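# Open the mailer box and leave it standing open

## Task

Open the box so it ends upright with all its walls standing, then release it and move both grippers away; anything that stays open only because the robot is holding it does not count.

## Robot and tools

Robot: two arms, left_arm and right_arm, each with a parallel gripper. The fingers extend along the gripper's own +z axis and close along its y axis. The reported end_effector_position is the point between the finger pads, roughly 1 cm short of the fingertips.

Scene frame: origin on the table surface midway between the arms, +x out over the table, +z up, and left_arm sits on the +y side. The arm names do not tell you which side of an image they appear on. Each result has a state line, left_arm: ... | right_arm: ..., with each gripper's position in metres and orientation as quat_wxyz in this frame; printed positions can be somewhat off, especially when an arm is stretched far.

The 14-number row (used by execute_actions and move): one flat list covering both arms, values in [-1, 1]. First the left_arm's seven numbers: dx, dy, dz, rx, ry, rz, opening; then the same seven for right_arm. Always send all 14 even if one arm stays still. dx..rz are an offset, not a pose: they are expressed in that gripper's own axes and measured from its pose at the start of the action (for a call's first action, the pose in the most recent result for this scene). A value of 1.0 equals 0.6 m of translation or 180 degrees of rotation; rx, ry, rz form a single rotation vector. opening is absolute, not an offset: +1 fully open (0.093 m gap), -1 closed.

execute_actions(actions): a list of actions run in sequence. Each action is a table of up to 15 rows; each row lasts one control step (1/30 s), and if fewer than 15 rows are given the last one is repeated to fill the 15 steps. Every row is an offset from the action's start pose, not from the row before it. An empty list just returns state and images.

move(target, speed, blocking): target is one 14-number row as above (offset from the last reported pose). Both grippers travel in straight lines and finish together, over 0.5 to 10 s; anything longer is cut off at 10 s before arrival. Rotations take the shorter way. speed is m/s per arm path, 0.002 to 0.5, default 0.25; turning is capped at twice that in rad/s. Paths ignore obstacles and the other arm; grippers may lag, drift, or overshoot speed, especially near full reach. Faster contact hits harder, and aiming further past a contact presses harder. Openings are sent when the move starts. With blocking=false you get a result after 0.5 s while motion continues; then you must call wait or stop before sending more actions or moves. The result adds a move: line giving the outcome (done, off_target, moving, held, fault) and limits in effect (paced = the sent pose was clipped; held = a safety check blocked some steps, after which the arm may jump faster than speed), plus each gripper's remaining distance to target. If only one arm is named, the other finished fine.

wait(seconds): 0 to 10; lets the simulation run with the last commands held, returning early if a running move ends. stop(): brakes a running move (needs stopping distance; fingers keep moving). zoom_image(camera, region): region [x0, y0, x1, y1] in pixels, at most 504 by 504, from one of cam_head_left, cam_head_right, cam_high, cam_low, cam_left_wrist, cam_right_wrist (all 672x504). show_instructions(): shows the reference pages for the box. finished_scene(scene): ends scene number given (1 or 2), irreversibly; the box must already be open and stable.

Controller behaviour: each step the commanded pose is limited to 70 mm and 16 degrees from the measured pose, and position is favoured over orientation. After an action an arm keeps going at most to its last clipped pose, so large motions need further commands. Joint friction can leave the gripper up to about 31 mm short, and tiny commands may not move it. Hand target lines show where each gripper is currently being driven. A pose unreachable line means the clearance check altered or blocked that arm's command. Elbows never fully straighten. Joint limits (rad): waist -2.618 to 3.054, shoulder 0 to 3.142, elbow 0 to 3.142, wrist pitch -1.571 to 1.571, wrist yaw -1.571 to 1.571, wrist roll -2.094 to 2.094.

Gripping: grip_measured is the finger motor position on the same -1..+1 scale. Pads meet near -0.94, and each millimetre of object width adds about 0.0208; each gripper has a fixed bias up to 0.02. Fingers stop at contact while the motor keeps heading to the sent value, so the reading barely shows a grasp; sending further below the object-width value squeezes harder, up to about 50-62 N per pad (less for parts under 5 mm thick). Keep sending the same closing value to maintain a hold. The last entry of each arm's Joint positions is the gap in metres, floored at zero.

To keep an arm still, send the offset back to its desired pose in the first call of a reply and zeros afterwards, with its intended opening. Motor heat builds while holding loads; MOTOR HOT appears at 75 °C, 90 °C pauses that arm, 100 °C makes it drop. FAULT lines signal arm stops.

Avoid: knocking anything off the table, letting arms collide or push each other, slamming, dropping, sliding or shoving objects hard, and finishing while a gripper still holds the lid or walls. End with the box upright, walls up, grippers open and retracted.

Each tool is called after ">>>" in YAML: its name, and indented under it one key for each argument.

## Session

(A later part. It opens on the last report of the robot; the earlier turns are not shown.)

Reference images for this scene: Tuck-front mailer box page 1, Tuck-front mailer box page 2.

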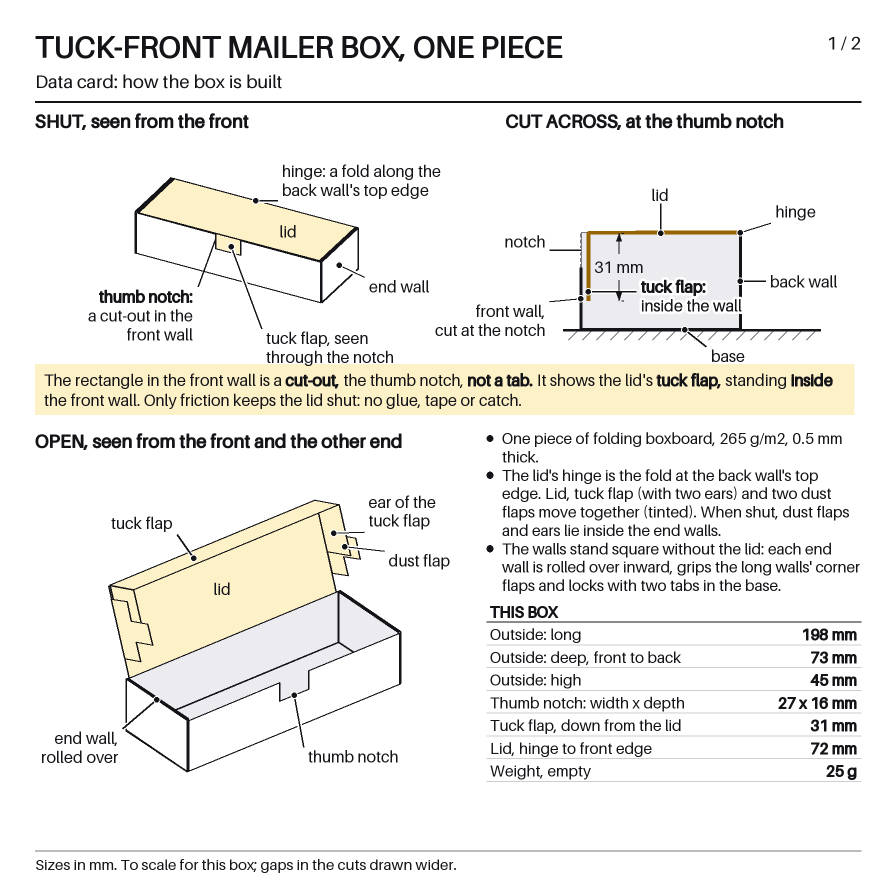

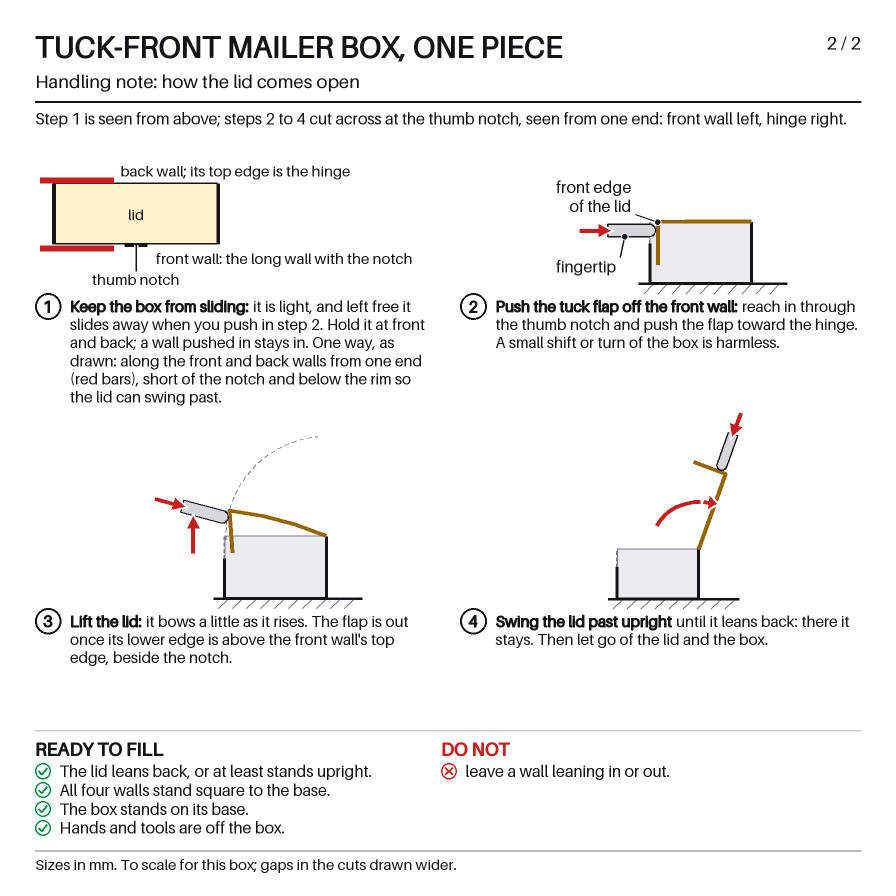

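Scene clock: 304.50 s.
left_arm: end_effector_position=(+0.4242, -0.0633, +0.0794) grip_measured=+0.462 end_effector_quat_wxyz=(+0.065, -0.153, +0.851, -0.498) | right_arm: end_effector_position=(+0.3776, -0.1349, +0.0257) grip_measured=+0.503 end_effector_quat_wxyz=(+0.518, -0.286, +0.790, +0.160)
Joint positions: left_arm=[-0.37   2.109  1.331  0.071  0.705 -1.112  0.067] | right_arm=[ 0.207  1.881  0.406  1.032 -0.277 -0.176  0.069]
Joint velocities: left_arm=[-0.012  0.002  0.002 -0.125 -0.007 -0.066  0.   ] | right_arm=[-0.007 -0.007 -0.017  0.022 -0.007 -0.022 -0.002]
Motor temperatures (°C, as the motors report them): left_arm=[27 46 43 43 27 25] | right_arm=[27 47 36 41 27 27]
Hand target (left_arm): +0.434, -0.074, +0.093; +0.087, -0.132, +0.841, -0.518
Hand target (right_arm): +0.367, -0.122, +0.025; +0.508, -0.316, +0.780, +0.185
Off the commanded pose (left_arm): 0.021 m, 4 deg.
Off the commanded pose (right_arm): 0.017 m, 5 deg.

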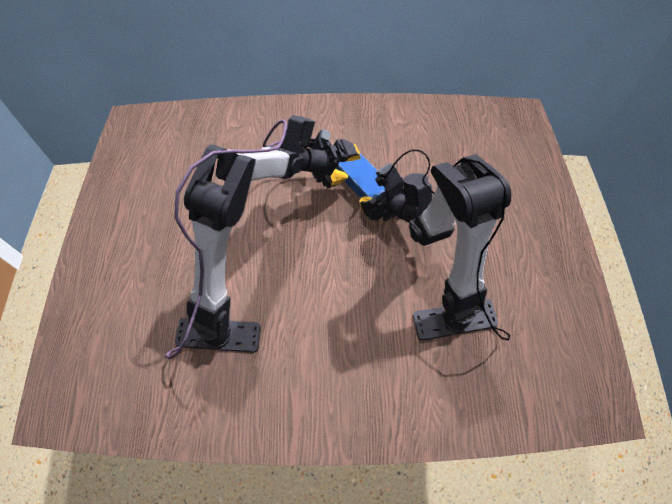

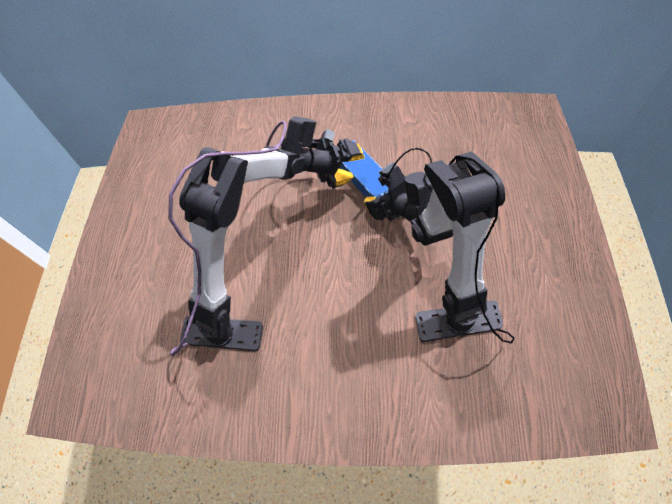

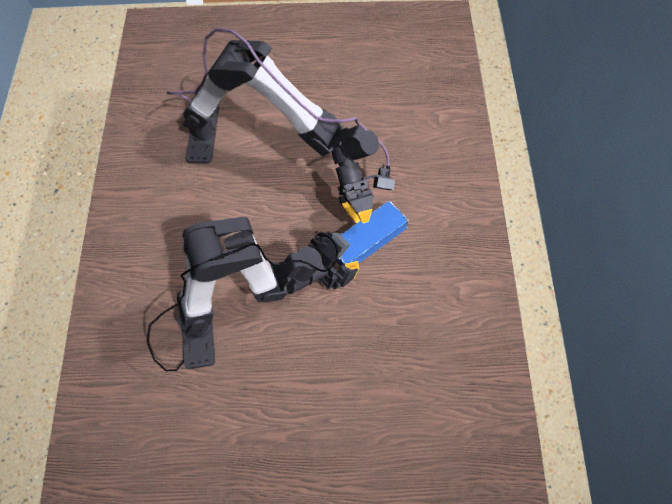

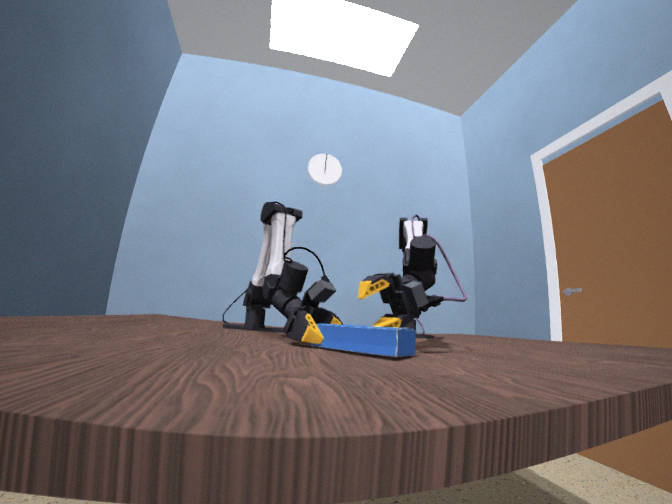

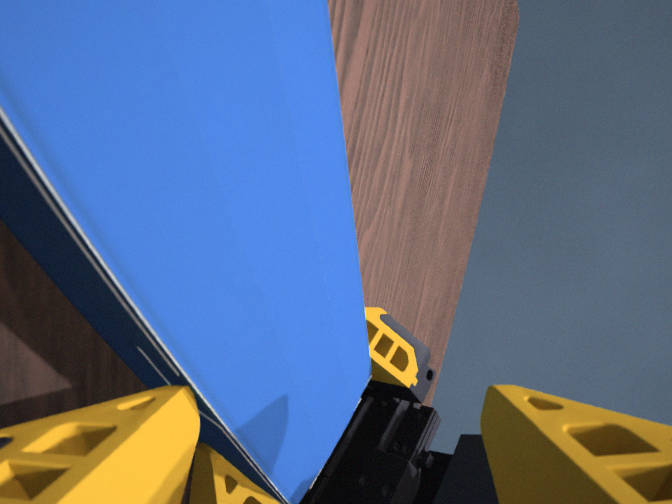

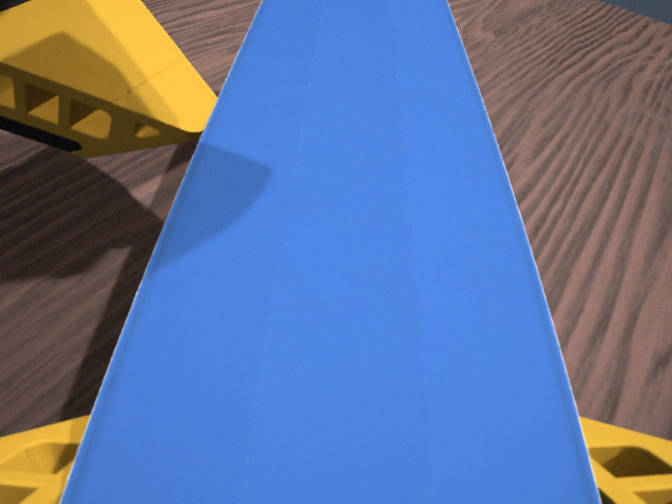

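Slight rise; shoulder dropped (reduce forward bias).

>>> execute_actions:
  actions:
    - [[-0.008,-0.028,0.006,0.012,-0.004,0.015,0.4,0,0.03,0,-0.028,0,-0.008,0.5]]
    - [[-0.008,-0.028,0.006,0.012,-0.004,0.015,0.34,0,0.03,0,-0.028,0,-0.008,0.5]]
    - [[-0.008,-0.028,0.006,0.012,-0.004,0.015,0.28,0,0.03,0,-0.028,0,-0.008,0.5]]
    - [[-0.008,-0.028,0.006,0.012,-0.004,0.015,0.22,0,0.03,0,-0.028,0,-0.008,0.5]]

>>> zoom_image:
  camera: "cam_left_wrist"
  region: [60,260,340,470]

Scene clock: 311.17 s.
left_arm: end_effector_position=(+0.4237, -0.0613, +0.0757) grip_measured=+0.222 end_effector_quat_wxyz=(+0.063, -0.160, +0.854, -0.491) | right_arm: end_effector_position=(+0.3777, -0.1352, +0.0257) grip_measured=+0.503 end_effector_quat_wxyz=(+0.518, -0.286, +0.790, +0.161)
Joint positions: left_arm=[-0.37   2.109  1.331  0.053  0.692 -1.112  0.056] | right_arm=[ 0.205  1.881  0.406  1.032 -0.278 -0.176  0.069]
Joint velocities: left_arm=[ 0.012  0.012 -0.022 -0.066 -0.066  0.037  0.001] | right_arm=[ 0.007  0.012  0.002  0.037 -0.007 -0.022 -0.001]
Motor temperatures (°C, as the motors report them): left_arm=[27 46 44 43 27 25] | right_arm=[27 47 36 41 28 27]
Hand target (left_arm): +0.432, -0.071, +0.090; +0.084, -0.140, +0.847, -0.506
Hand target (right_arm): +0.366, -0.122, +0.025; +0.507, -0.317, +0.779, +0.188
Off the commanded pose (left_arm): 0.019 m, 4 deg.
Off the commanded pose (right_arm): 0.018 m, 5 deg.

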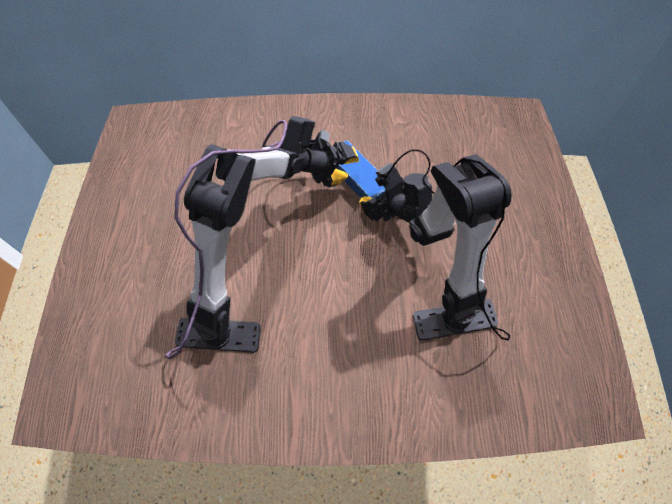

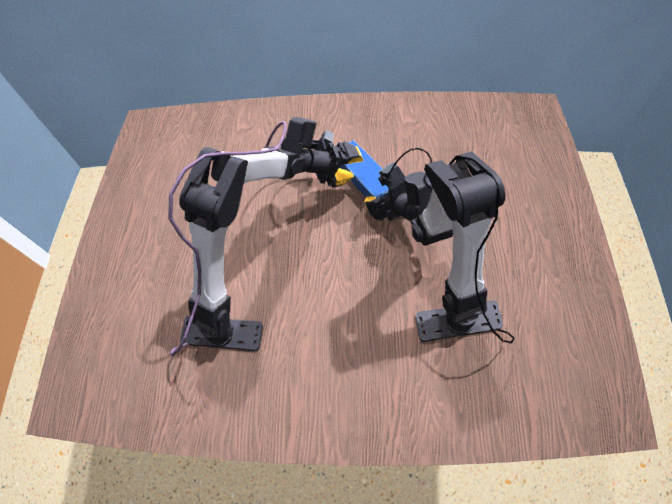

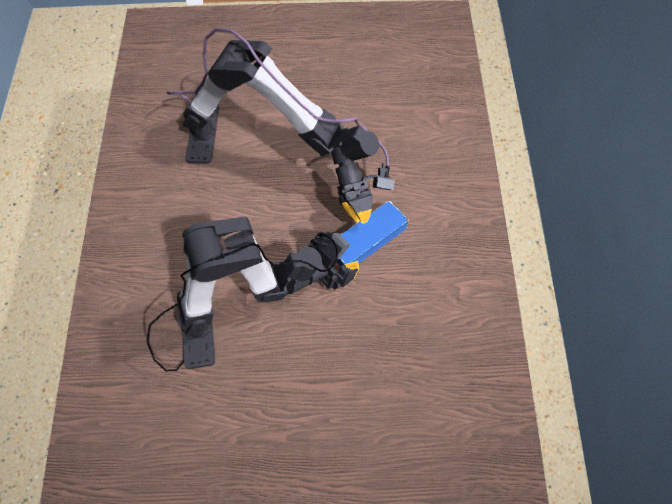

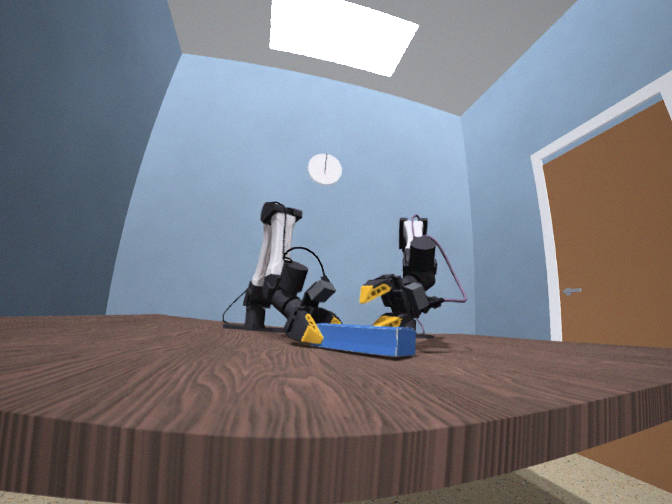

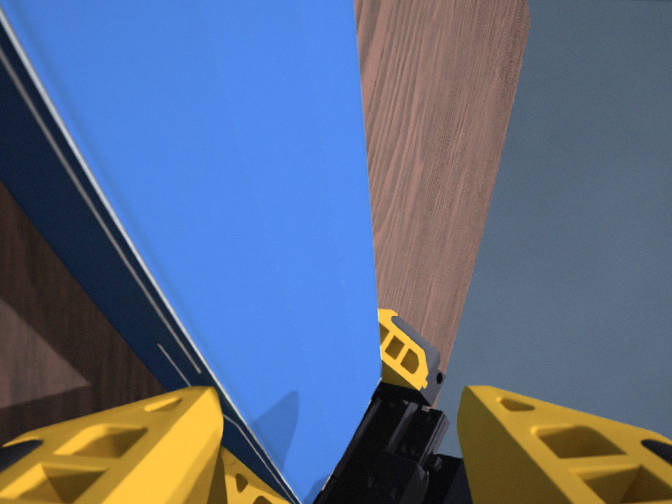

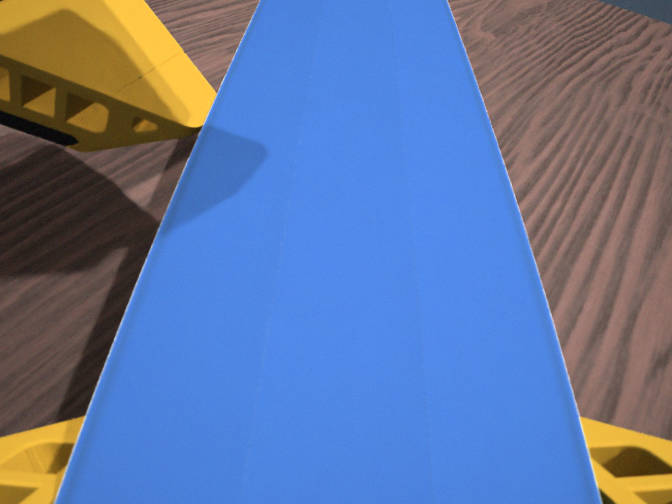

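Region (60, 260, 340, 470) of cam_left_wrist's 672x504 image, scaled by 1.800, with more detail than that image has; it fills the top 378 rows of this view, and the rest is white.

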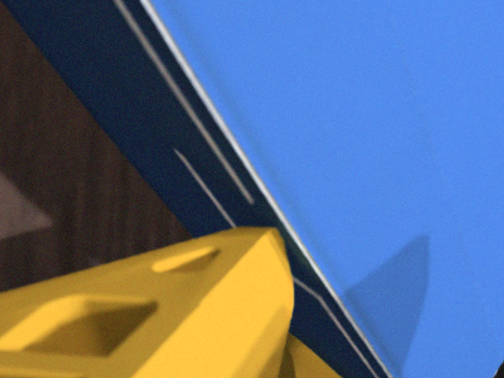

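>>> execute_actions:
  actions:
    - [[-0.008,-0.03,0.006,0.03,-0.008,0.015,0.2,0,0.026,0,-0.025,0,-0.008,0.5]]
    - [[-0.008,-0.03,0.006,0.03,-0.008,0.015,0.17,0,0.026,0,-0.025,0,-0.008,0.5]]
    - [[-0.008,-0.03,0.006,0.03,-0.008,0.015,0.14,0,0.026,0,-0.025,0,-0.008,0.5]]

>>> zoom_image:
  camera: "cam_left_wrist"
  region: [60,260,340,470]

Scene clock: 317.00 s.
left_arm: end_effector_position=(+0.4337, -0.0678, +0.0925) grip_measured=+0.142 end_effector_quat_wxyz=(+0.084, -0.165, +0.826, -0.533) | right_arm: end_effector_position=(+0.3868, -0.1430, +0.0359) grip_measured=+0.504 end_effector_quat_wxyz=(+0.541, -0.274, +0.781, +0.149)
Joint positions: left_arm=[-0.37   2.109  1.297  0.229  0.707 -1.207  0.052] | right_arm=[ 0.185  1.881  0.406  1.081 -0.264 -0.176  0.069]
Joint velocities: left_arm=[-0.007 -0.007  0.002 -0.022 -0.051  0.022  0.001] | right_arm=[ 0.002 -0.007  0.012 -0.022  0.066 -0.051 -0.   ]
Motor temperatures (°C, as the motors report them): left_arm=[27 47 44 44 27 25] | right_arm=[27 47 36 41 28 27]
Hand target (left_arm): +0.438, -0.074, +0.101; +0.105, -0.146, +0.814, -0.553
Hand target (right_arm): +0.374, -0.129, +0.031; +0.522, -0.307, +0.776, +0.177
Off the commanded pose (left_arm): 0.012 m, 4 deg.
Off the commanded pose (right_arm): 0.020 m, 6 deg.

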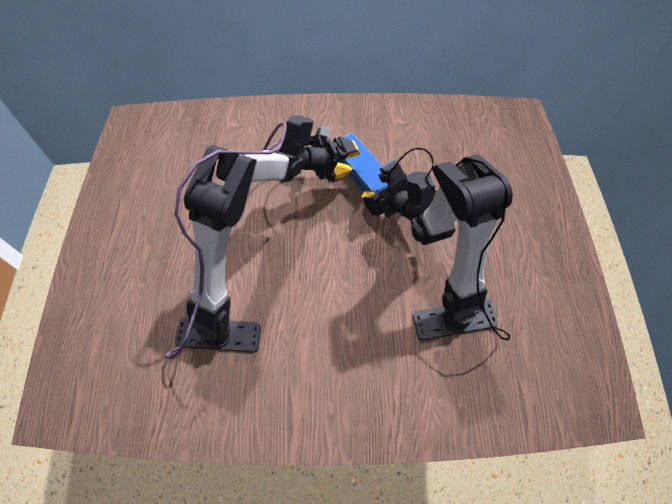

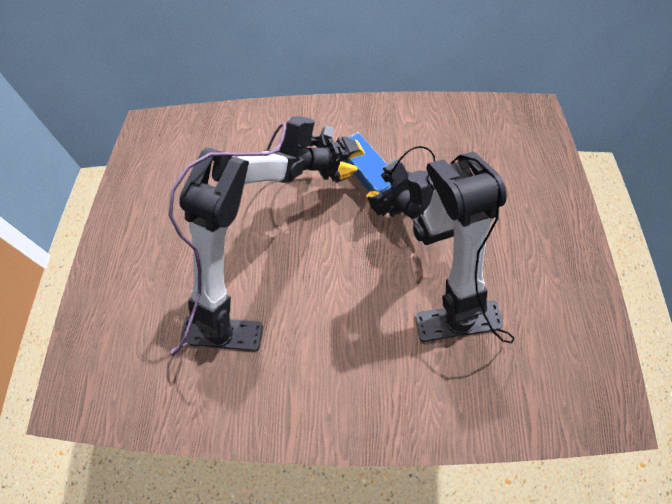

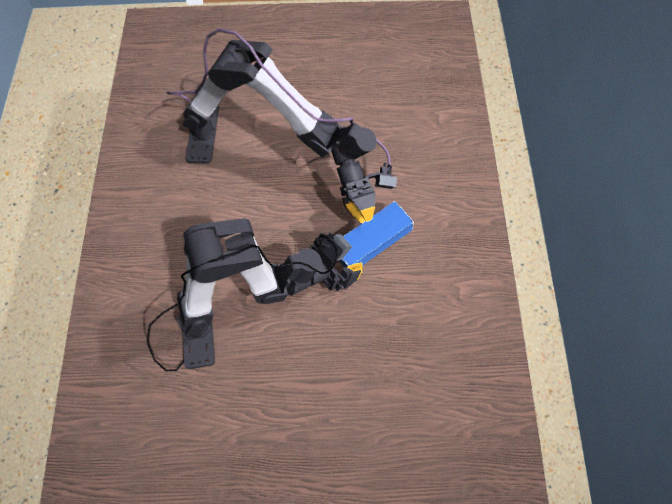

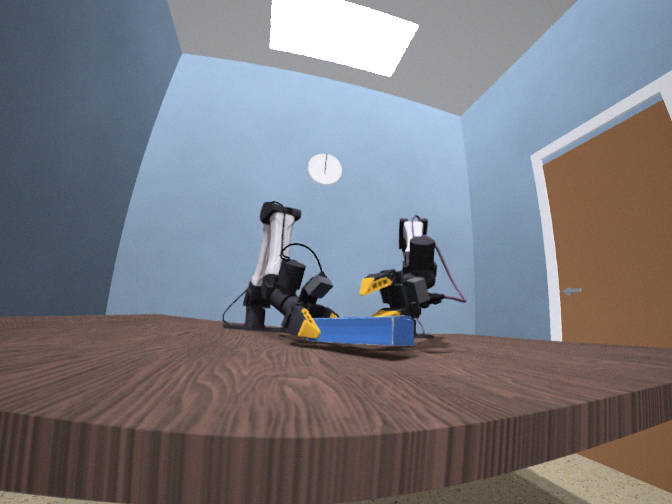

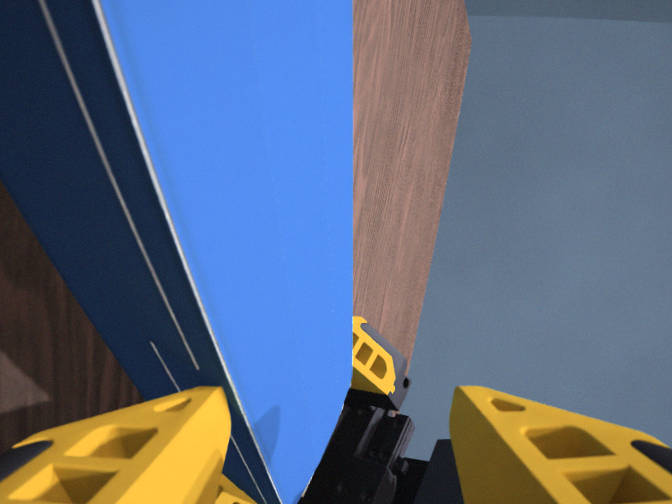

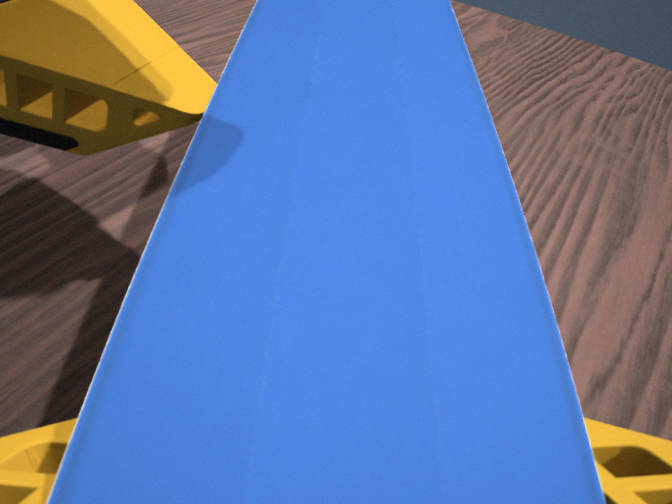

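Region (60, 260, 340, 470) of cam_left_wrist's 672x504 image, scaled by 1.800, with more detail than that image has; it fills the top 378 rows of this view, and the rest is white.

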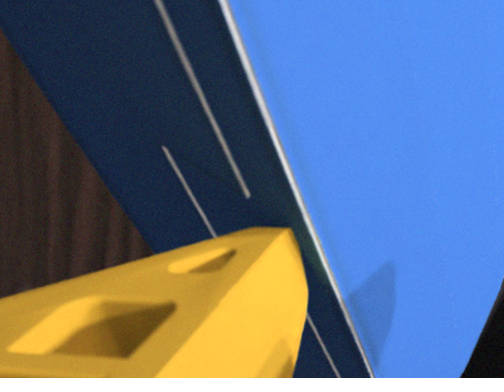

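Box lifted with lid ~8 mm open. Now pull the box down while left holds.

>>> execute_actions:
  actions:
    - [[-0.006,-0.018,0.006,0.014,-0.006,0.01,0.14,0.012,0.026,0,-0.025,0.012,-0.008,0.5]]
    - [[-0.006,-0.018,0.006,0.014,-0.006,0.01,0.14,0.012,0.026,0,-0.025,0.012,-0.008,0.5]]
    - [[-0.006,-0.018,0.006,0.014,-0.006,0.01,0.14,0.012,0.026,0,-0.025,0.012,-0.008,0.5]]

>>> zoom_image:
  camera: "cam_head_left"
  region: [300,130,420,220]

Scene clock: 320.77 s.
left_arm: end_effector_position=(+0.4498, -0.0742, +0.1231) grip_measured=+0.142 end_effector_quat_wxyz=(+0.141, -0.133, +0.796, -0.573) | right_arm: end_effector_position=(+0.3639, -0.1250, +0.0243) grip_measured=+0.504 end_effector_quat_wxyz=(+0.502, -0.337, +0.772, +0.196)
Joint positions: left_arm=[-0.37   2.109  1.297  0.404  0.701 -1.224  0.052] | right_arm=[ 0.186  1.868  0.406  0.984 -0.416 -0.244  0.069]
Joint velocities: left_arm=[-0.007  0.007 -0.002  0.007  0.007  0.007 -0.   ] | right_arm=[-0.002 -0.007  0.012  0.081 -0.007 -0.007 -0.   ]
Motor temperatures (°C, as the motors report them): left_arm=[27 47 44 45 27 25] | right_arm=[27 47 36 41 28 27]
Hand target (left_arm): +0.450, -0.078, +0.121; +0.140, -0.135, +0.795, -0.574
Hand target (right_arm): +0.358, -0.122, +0.018; +0.485, -0.348, +0.778, +0.198
Off the commanded pose (left_arm): 0.004 m, 0 deg.
Off the commanded pose (right_arm): 0.009 m, 2 deg.

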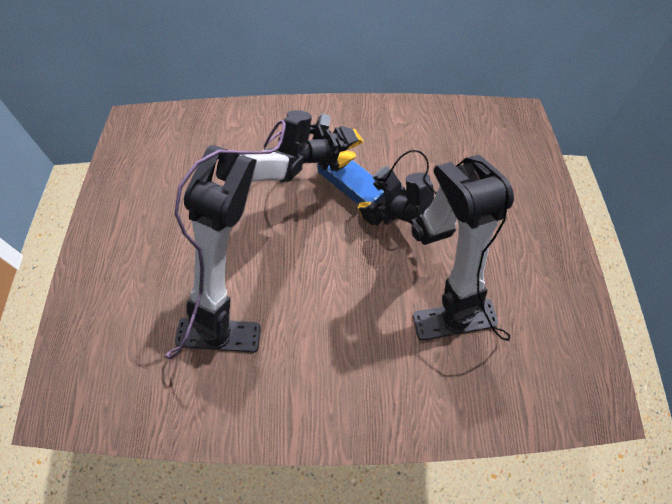

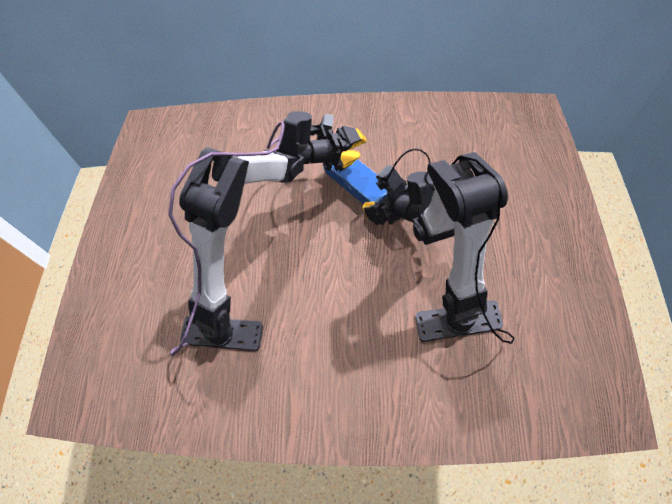

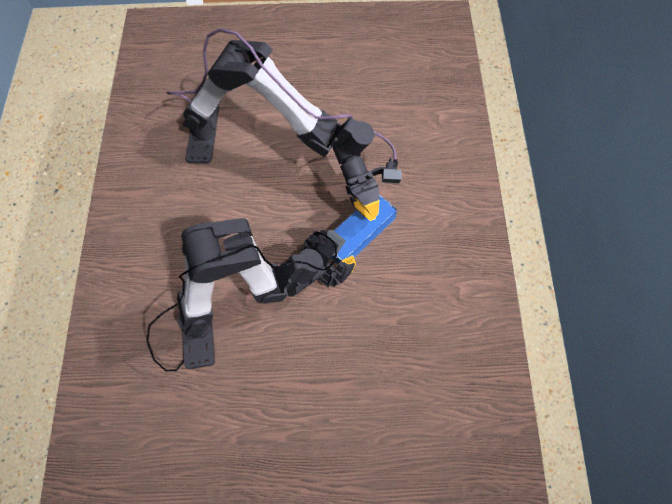

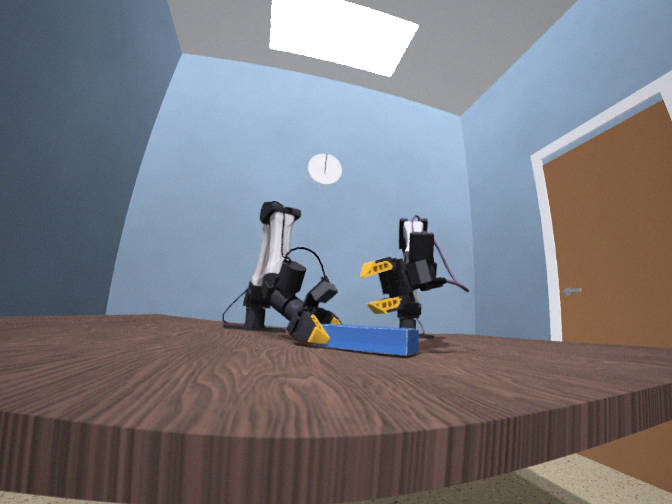

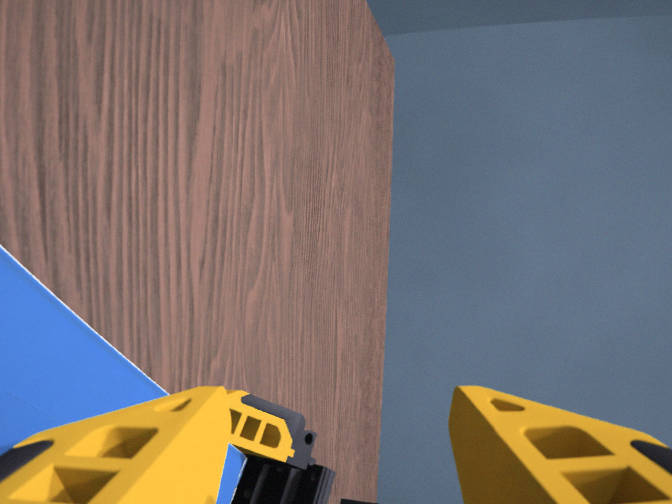

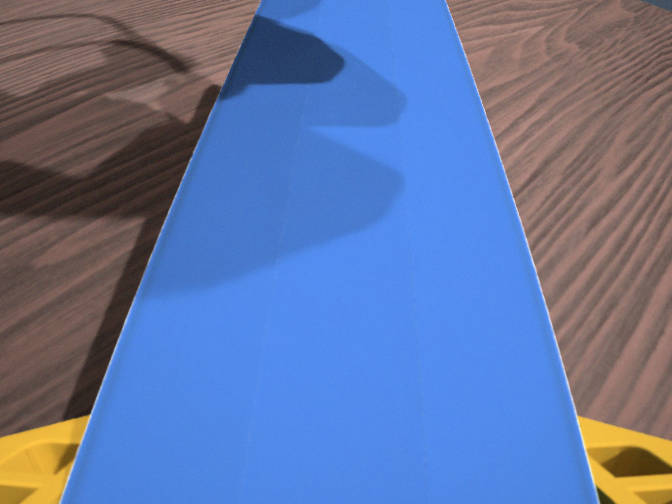

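Region (300, 130, 420, 220) of cam_head_left's 672x504 image, scaled by 4.200, with more detail than that image has; it fills the top 378 rows of this view, and the rest is white.

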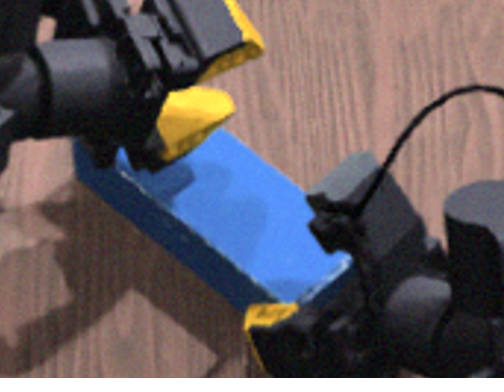

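>>> move:
  target: [0,0,0,0,0,0,0.14,0,-0.047,0,0.04,0,0.018,0.52]
  speed: 0.08

>>> move:
  target: [0.04,0.066,-0.012,-0.064,0.031,-0.026,0.7,0,0,0,0,0,0,0.52]
  speed: 0.05

Scene clock: 331.43 s.
left_arm: end_effector_position=(+0.4499, -0.0743, +0.1234) grip_measured=+0.142 end_effector_quat_wxyz=(+0.141, -0.133, +0.796, -0.574) | right_arm: end_effector_position=(+0.3769, -0.1408, +0.0252) grip_measured=+0.522 end_effector_quat_wxyz=(+0.511, -0.292, +0.791, +0.167)
Joint positions: left_arm=[-0.37   2.109  1.297  0.406  0.701 -1.224  0.052] | right_arm=[ 0.173  1.867  0.406  1.    -0.325 -0.196  0.07 ]
Joint velocities: left_arm=[-0.017 -0.002  0.012  0.022 -0.022  0.007 -0.   ] | right_arm=[ 0.007 -0.012 -0.007  0.022 -0.022 -0.007  0.002]
Motor temperatures (°C, as the motors report them): left_arm=[27 47 43 44 27 25] | right_arm=[27 47 36 40 28 27]
Hand target (left_arm): +0.450, -0.074, +0.123; +0.140, -0.133, +0.796, -0.573
Hand target (right_arm): +0.384, -0.145, +0.026; +0.517, -0.282, +0.792, +0.162
Off the commanded pose (left_arm): 0.000 m, 0 deg.
Off the commanded pose (right_arm): 0.008 m, 1 deg.
move: done

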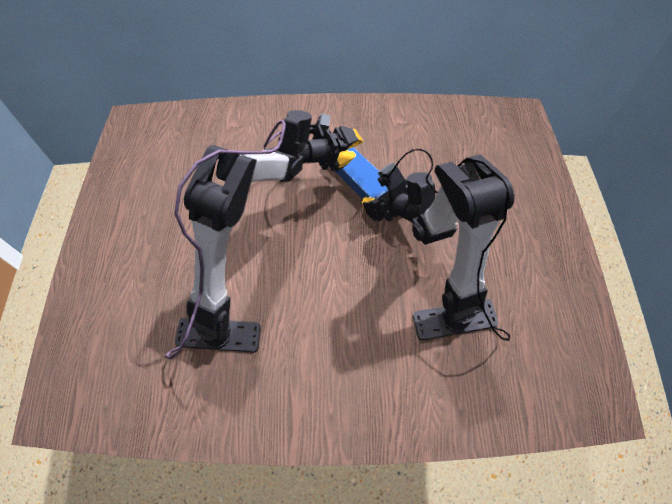

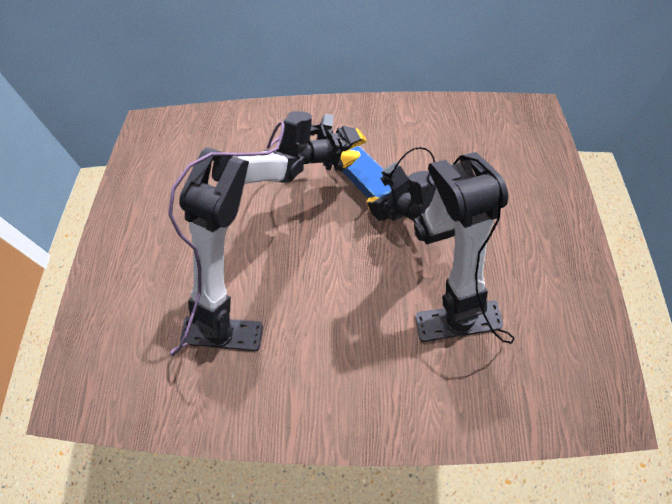

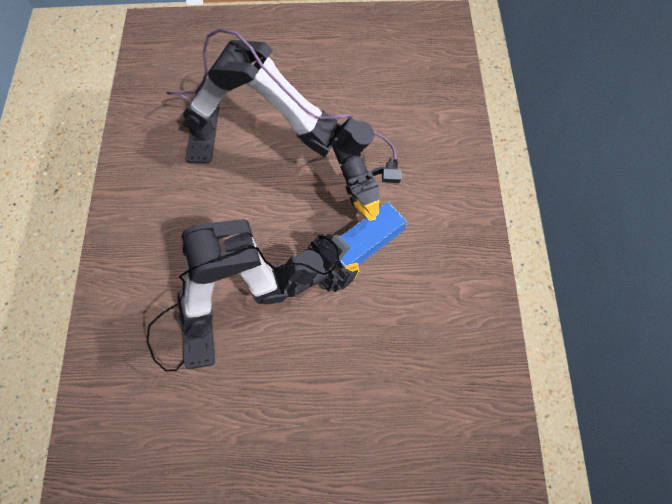

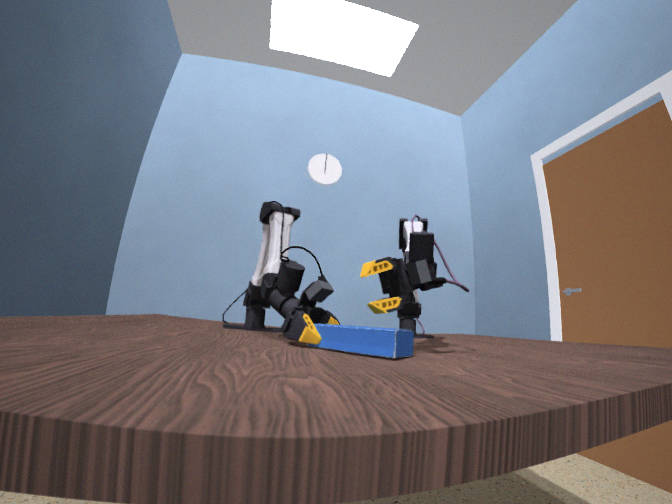

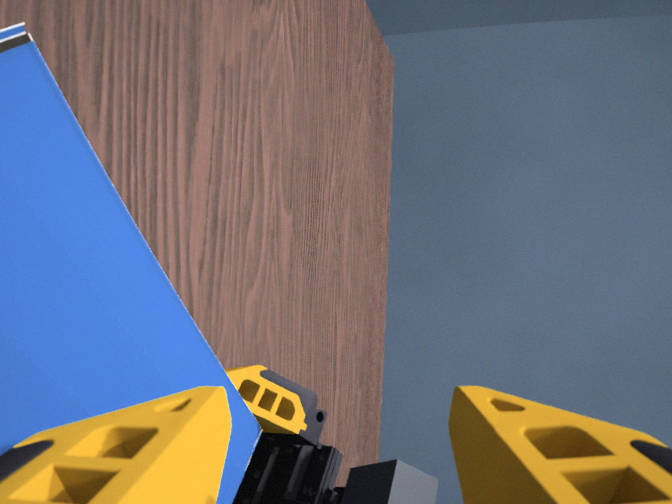

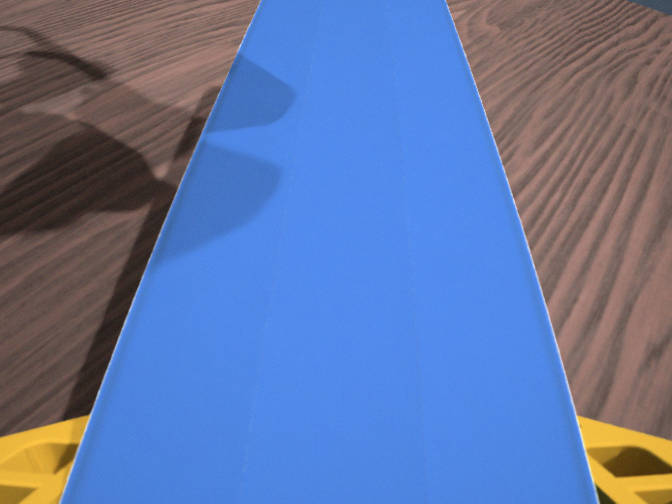

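Scene clock: 334.37 s.
left_arm: end_effector_position=(+0.4200, -0.0619, +0.0763) grip_measured=+0.698 end_effector_quat_wxyz=(+0.058, -0.158, +0.851, -0.497) | right_arm: end_effector_position=(+0.3769, -0.1408, +0.0252) grip_measured=+0.522 end_effector_quat_wxyz=(+0.511, -0.292, +0.791, +0.167)
Joint positions: left_arm=[-0.37   2.104  1.314  0.072  0.709 -1.12   0.079] | right_arm=[ 0.173  1.867  0.406  1.    -0.325 -0.196  0.07 ]
Joint velocities: left_arm=[ 0.007 -0.012 -0.027 -0.051 -0.037 -0.007  0.   ] | right_arm=[-0.002 -0.002 -0.007  0.007 -0.051  0.022 -0.   ]
Motor temperatures (°C, as the motors report them): left_arm=[27 47 43 44 27 25] | right_arm=[27 47 36 40 28 27]
Hand target (left_arm): +0.423, -0.064, +0.086; +0.066, -0.150, +0.850, -0.500
Hand target (right_arm): +0.377, -0.141, +0.025; +0.511, -0.292, +0.791, +0.167
Off the commanded pose (left_arm): 0.011 m, 1 deg.
Off the commanded pose (right_arm): 0.000 m, 0 deg.
move: off_target (left_arm)

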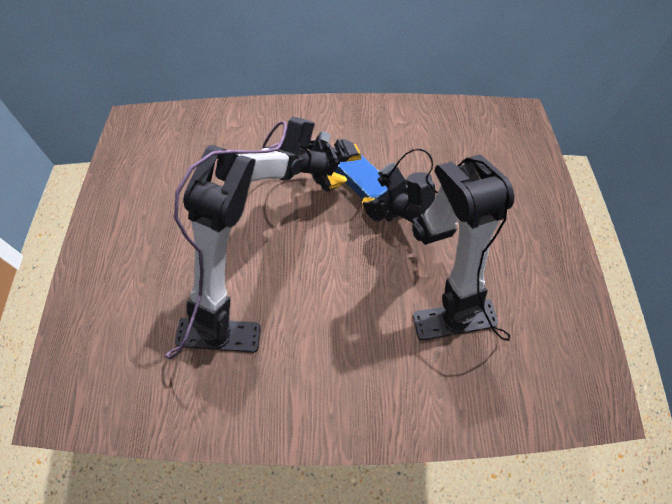

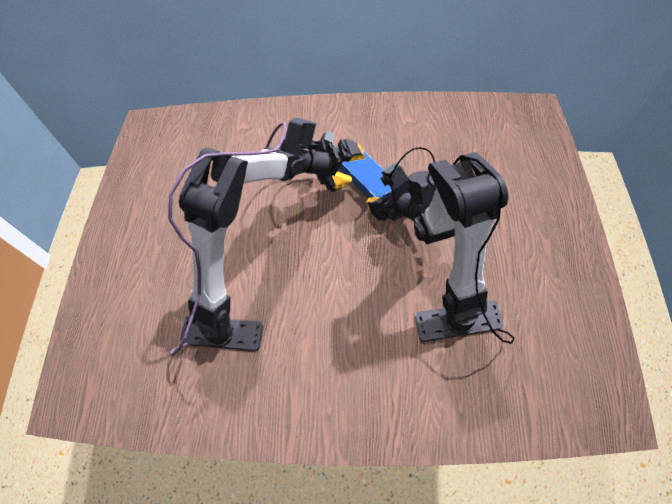

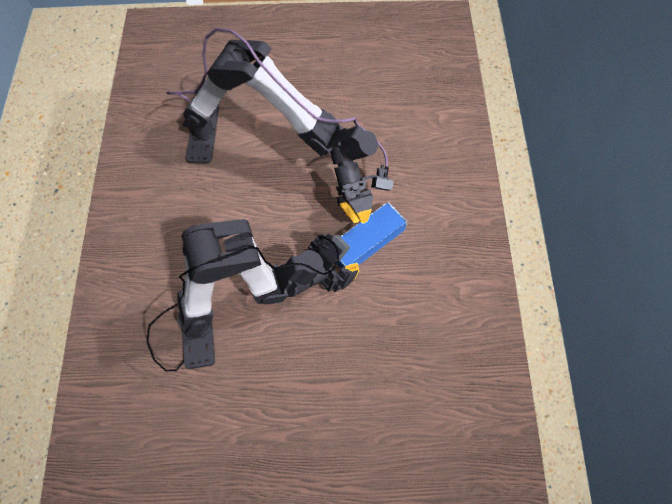

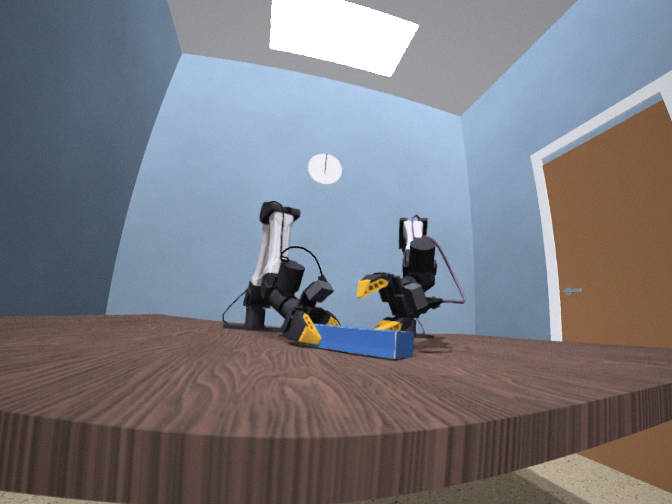

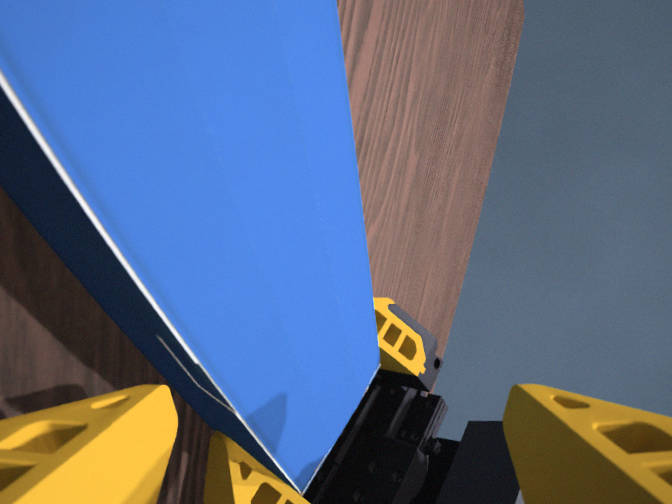

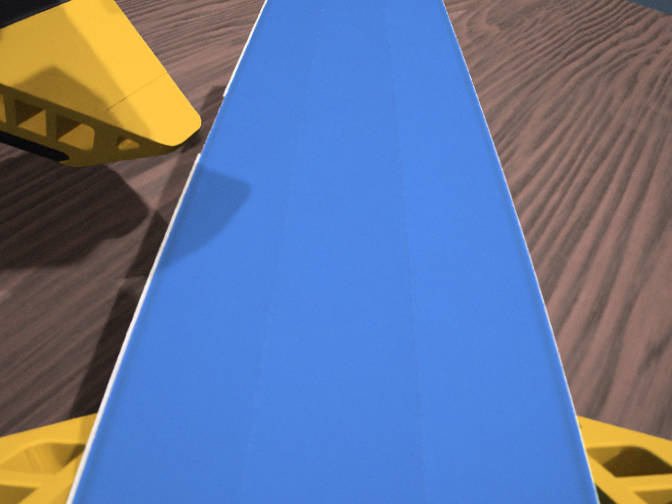

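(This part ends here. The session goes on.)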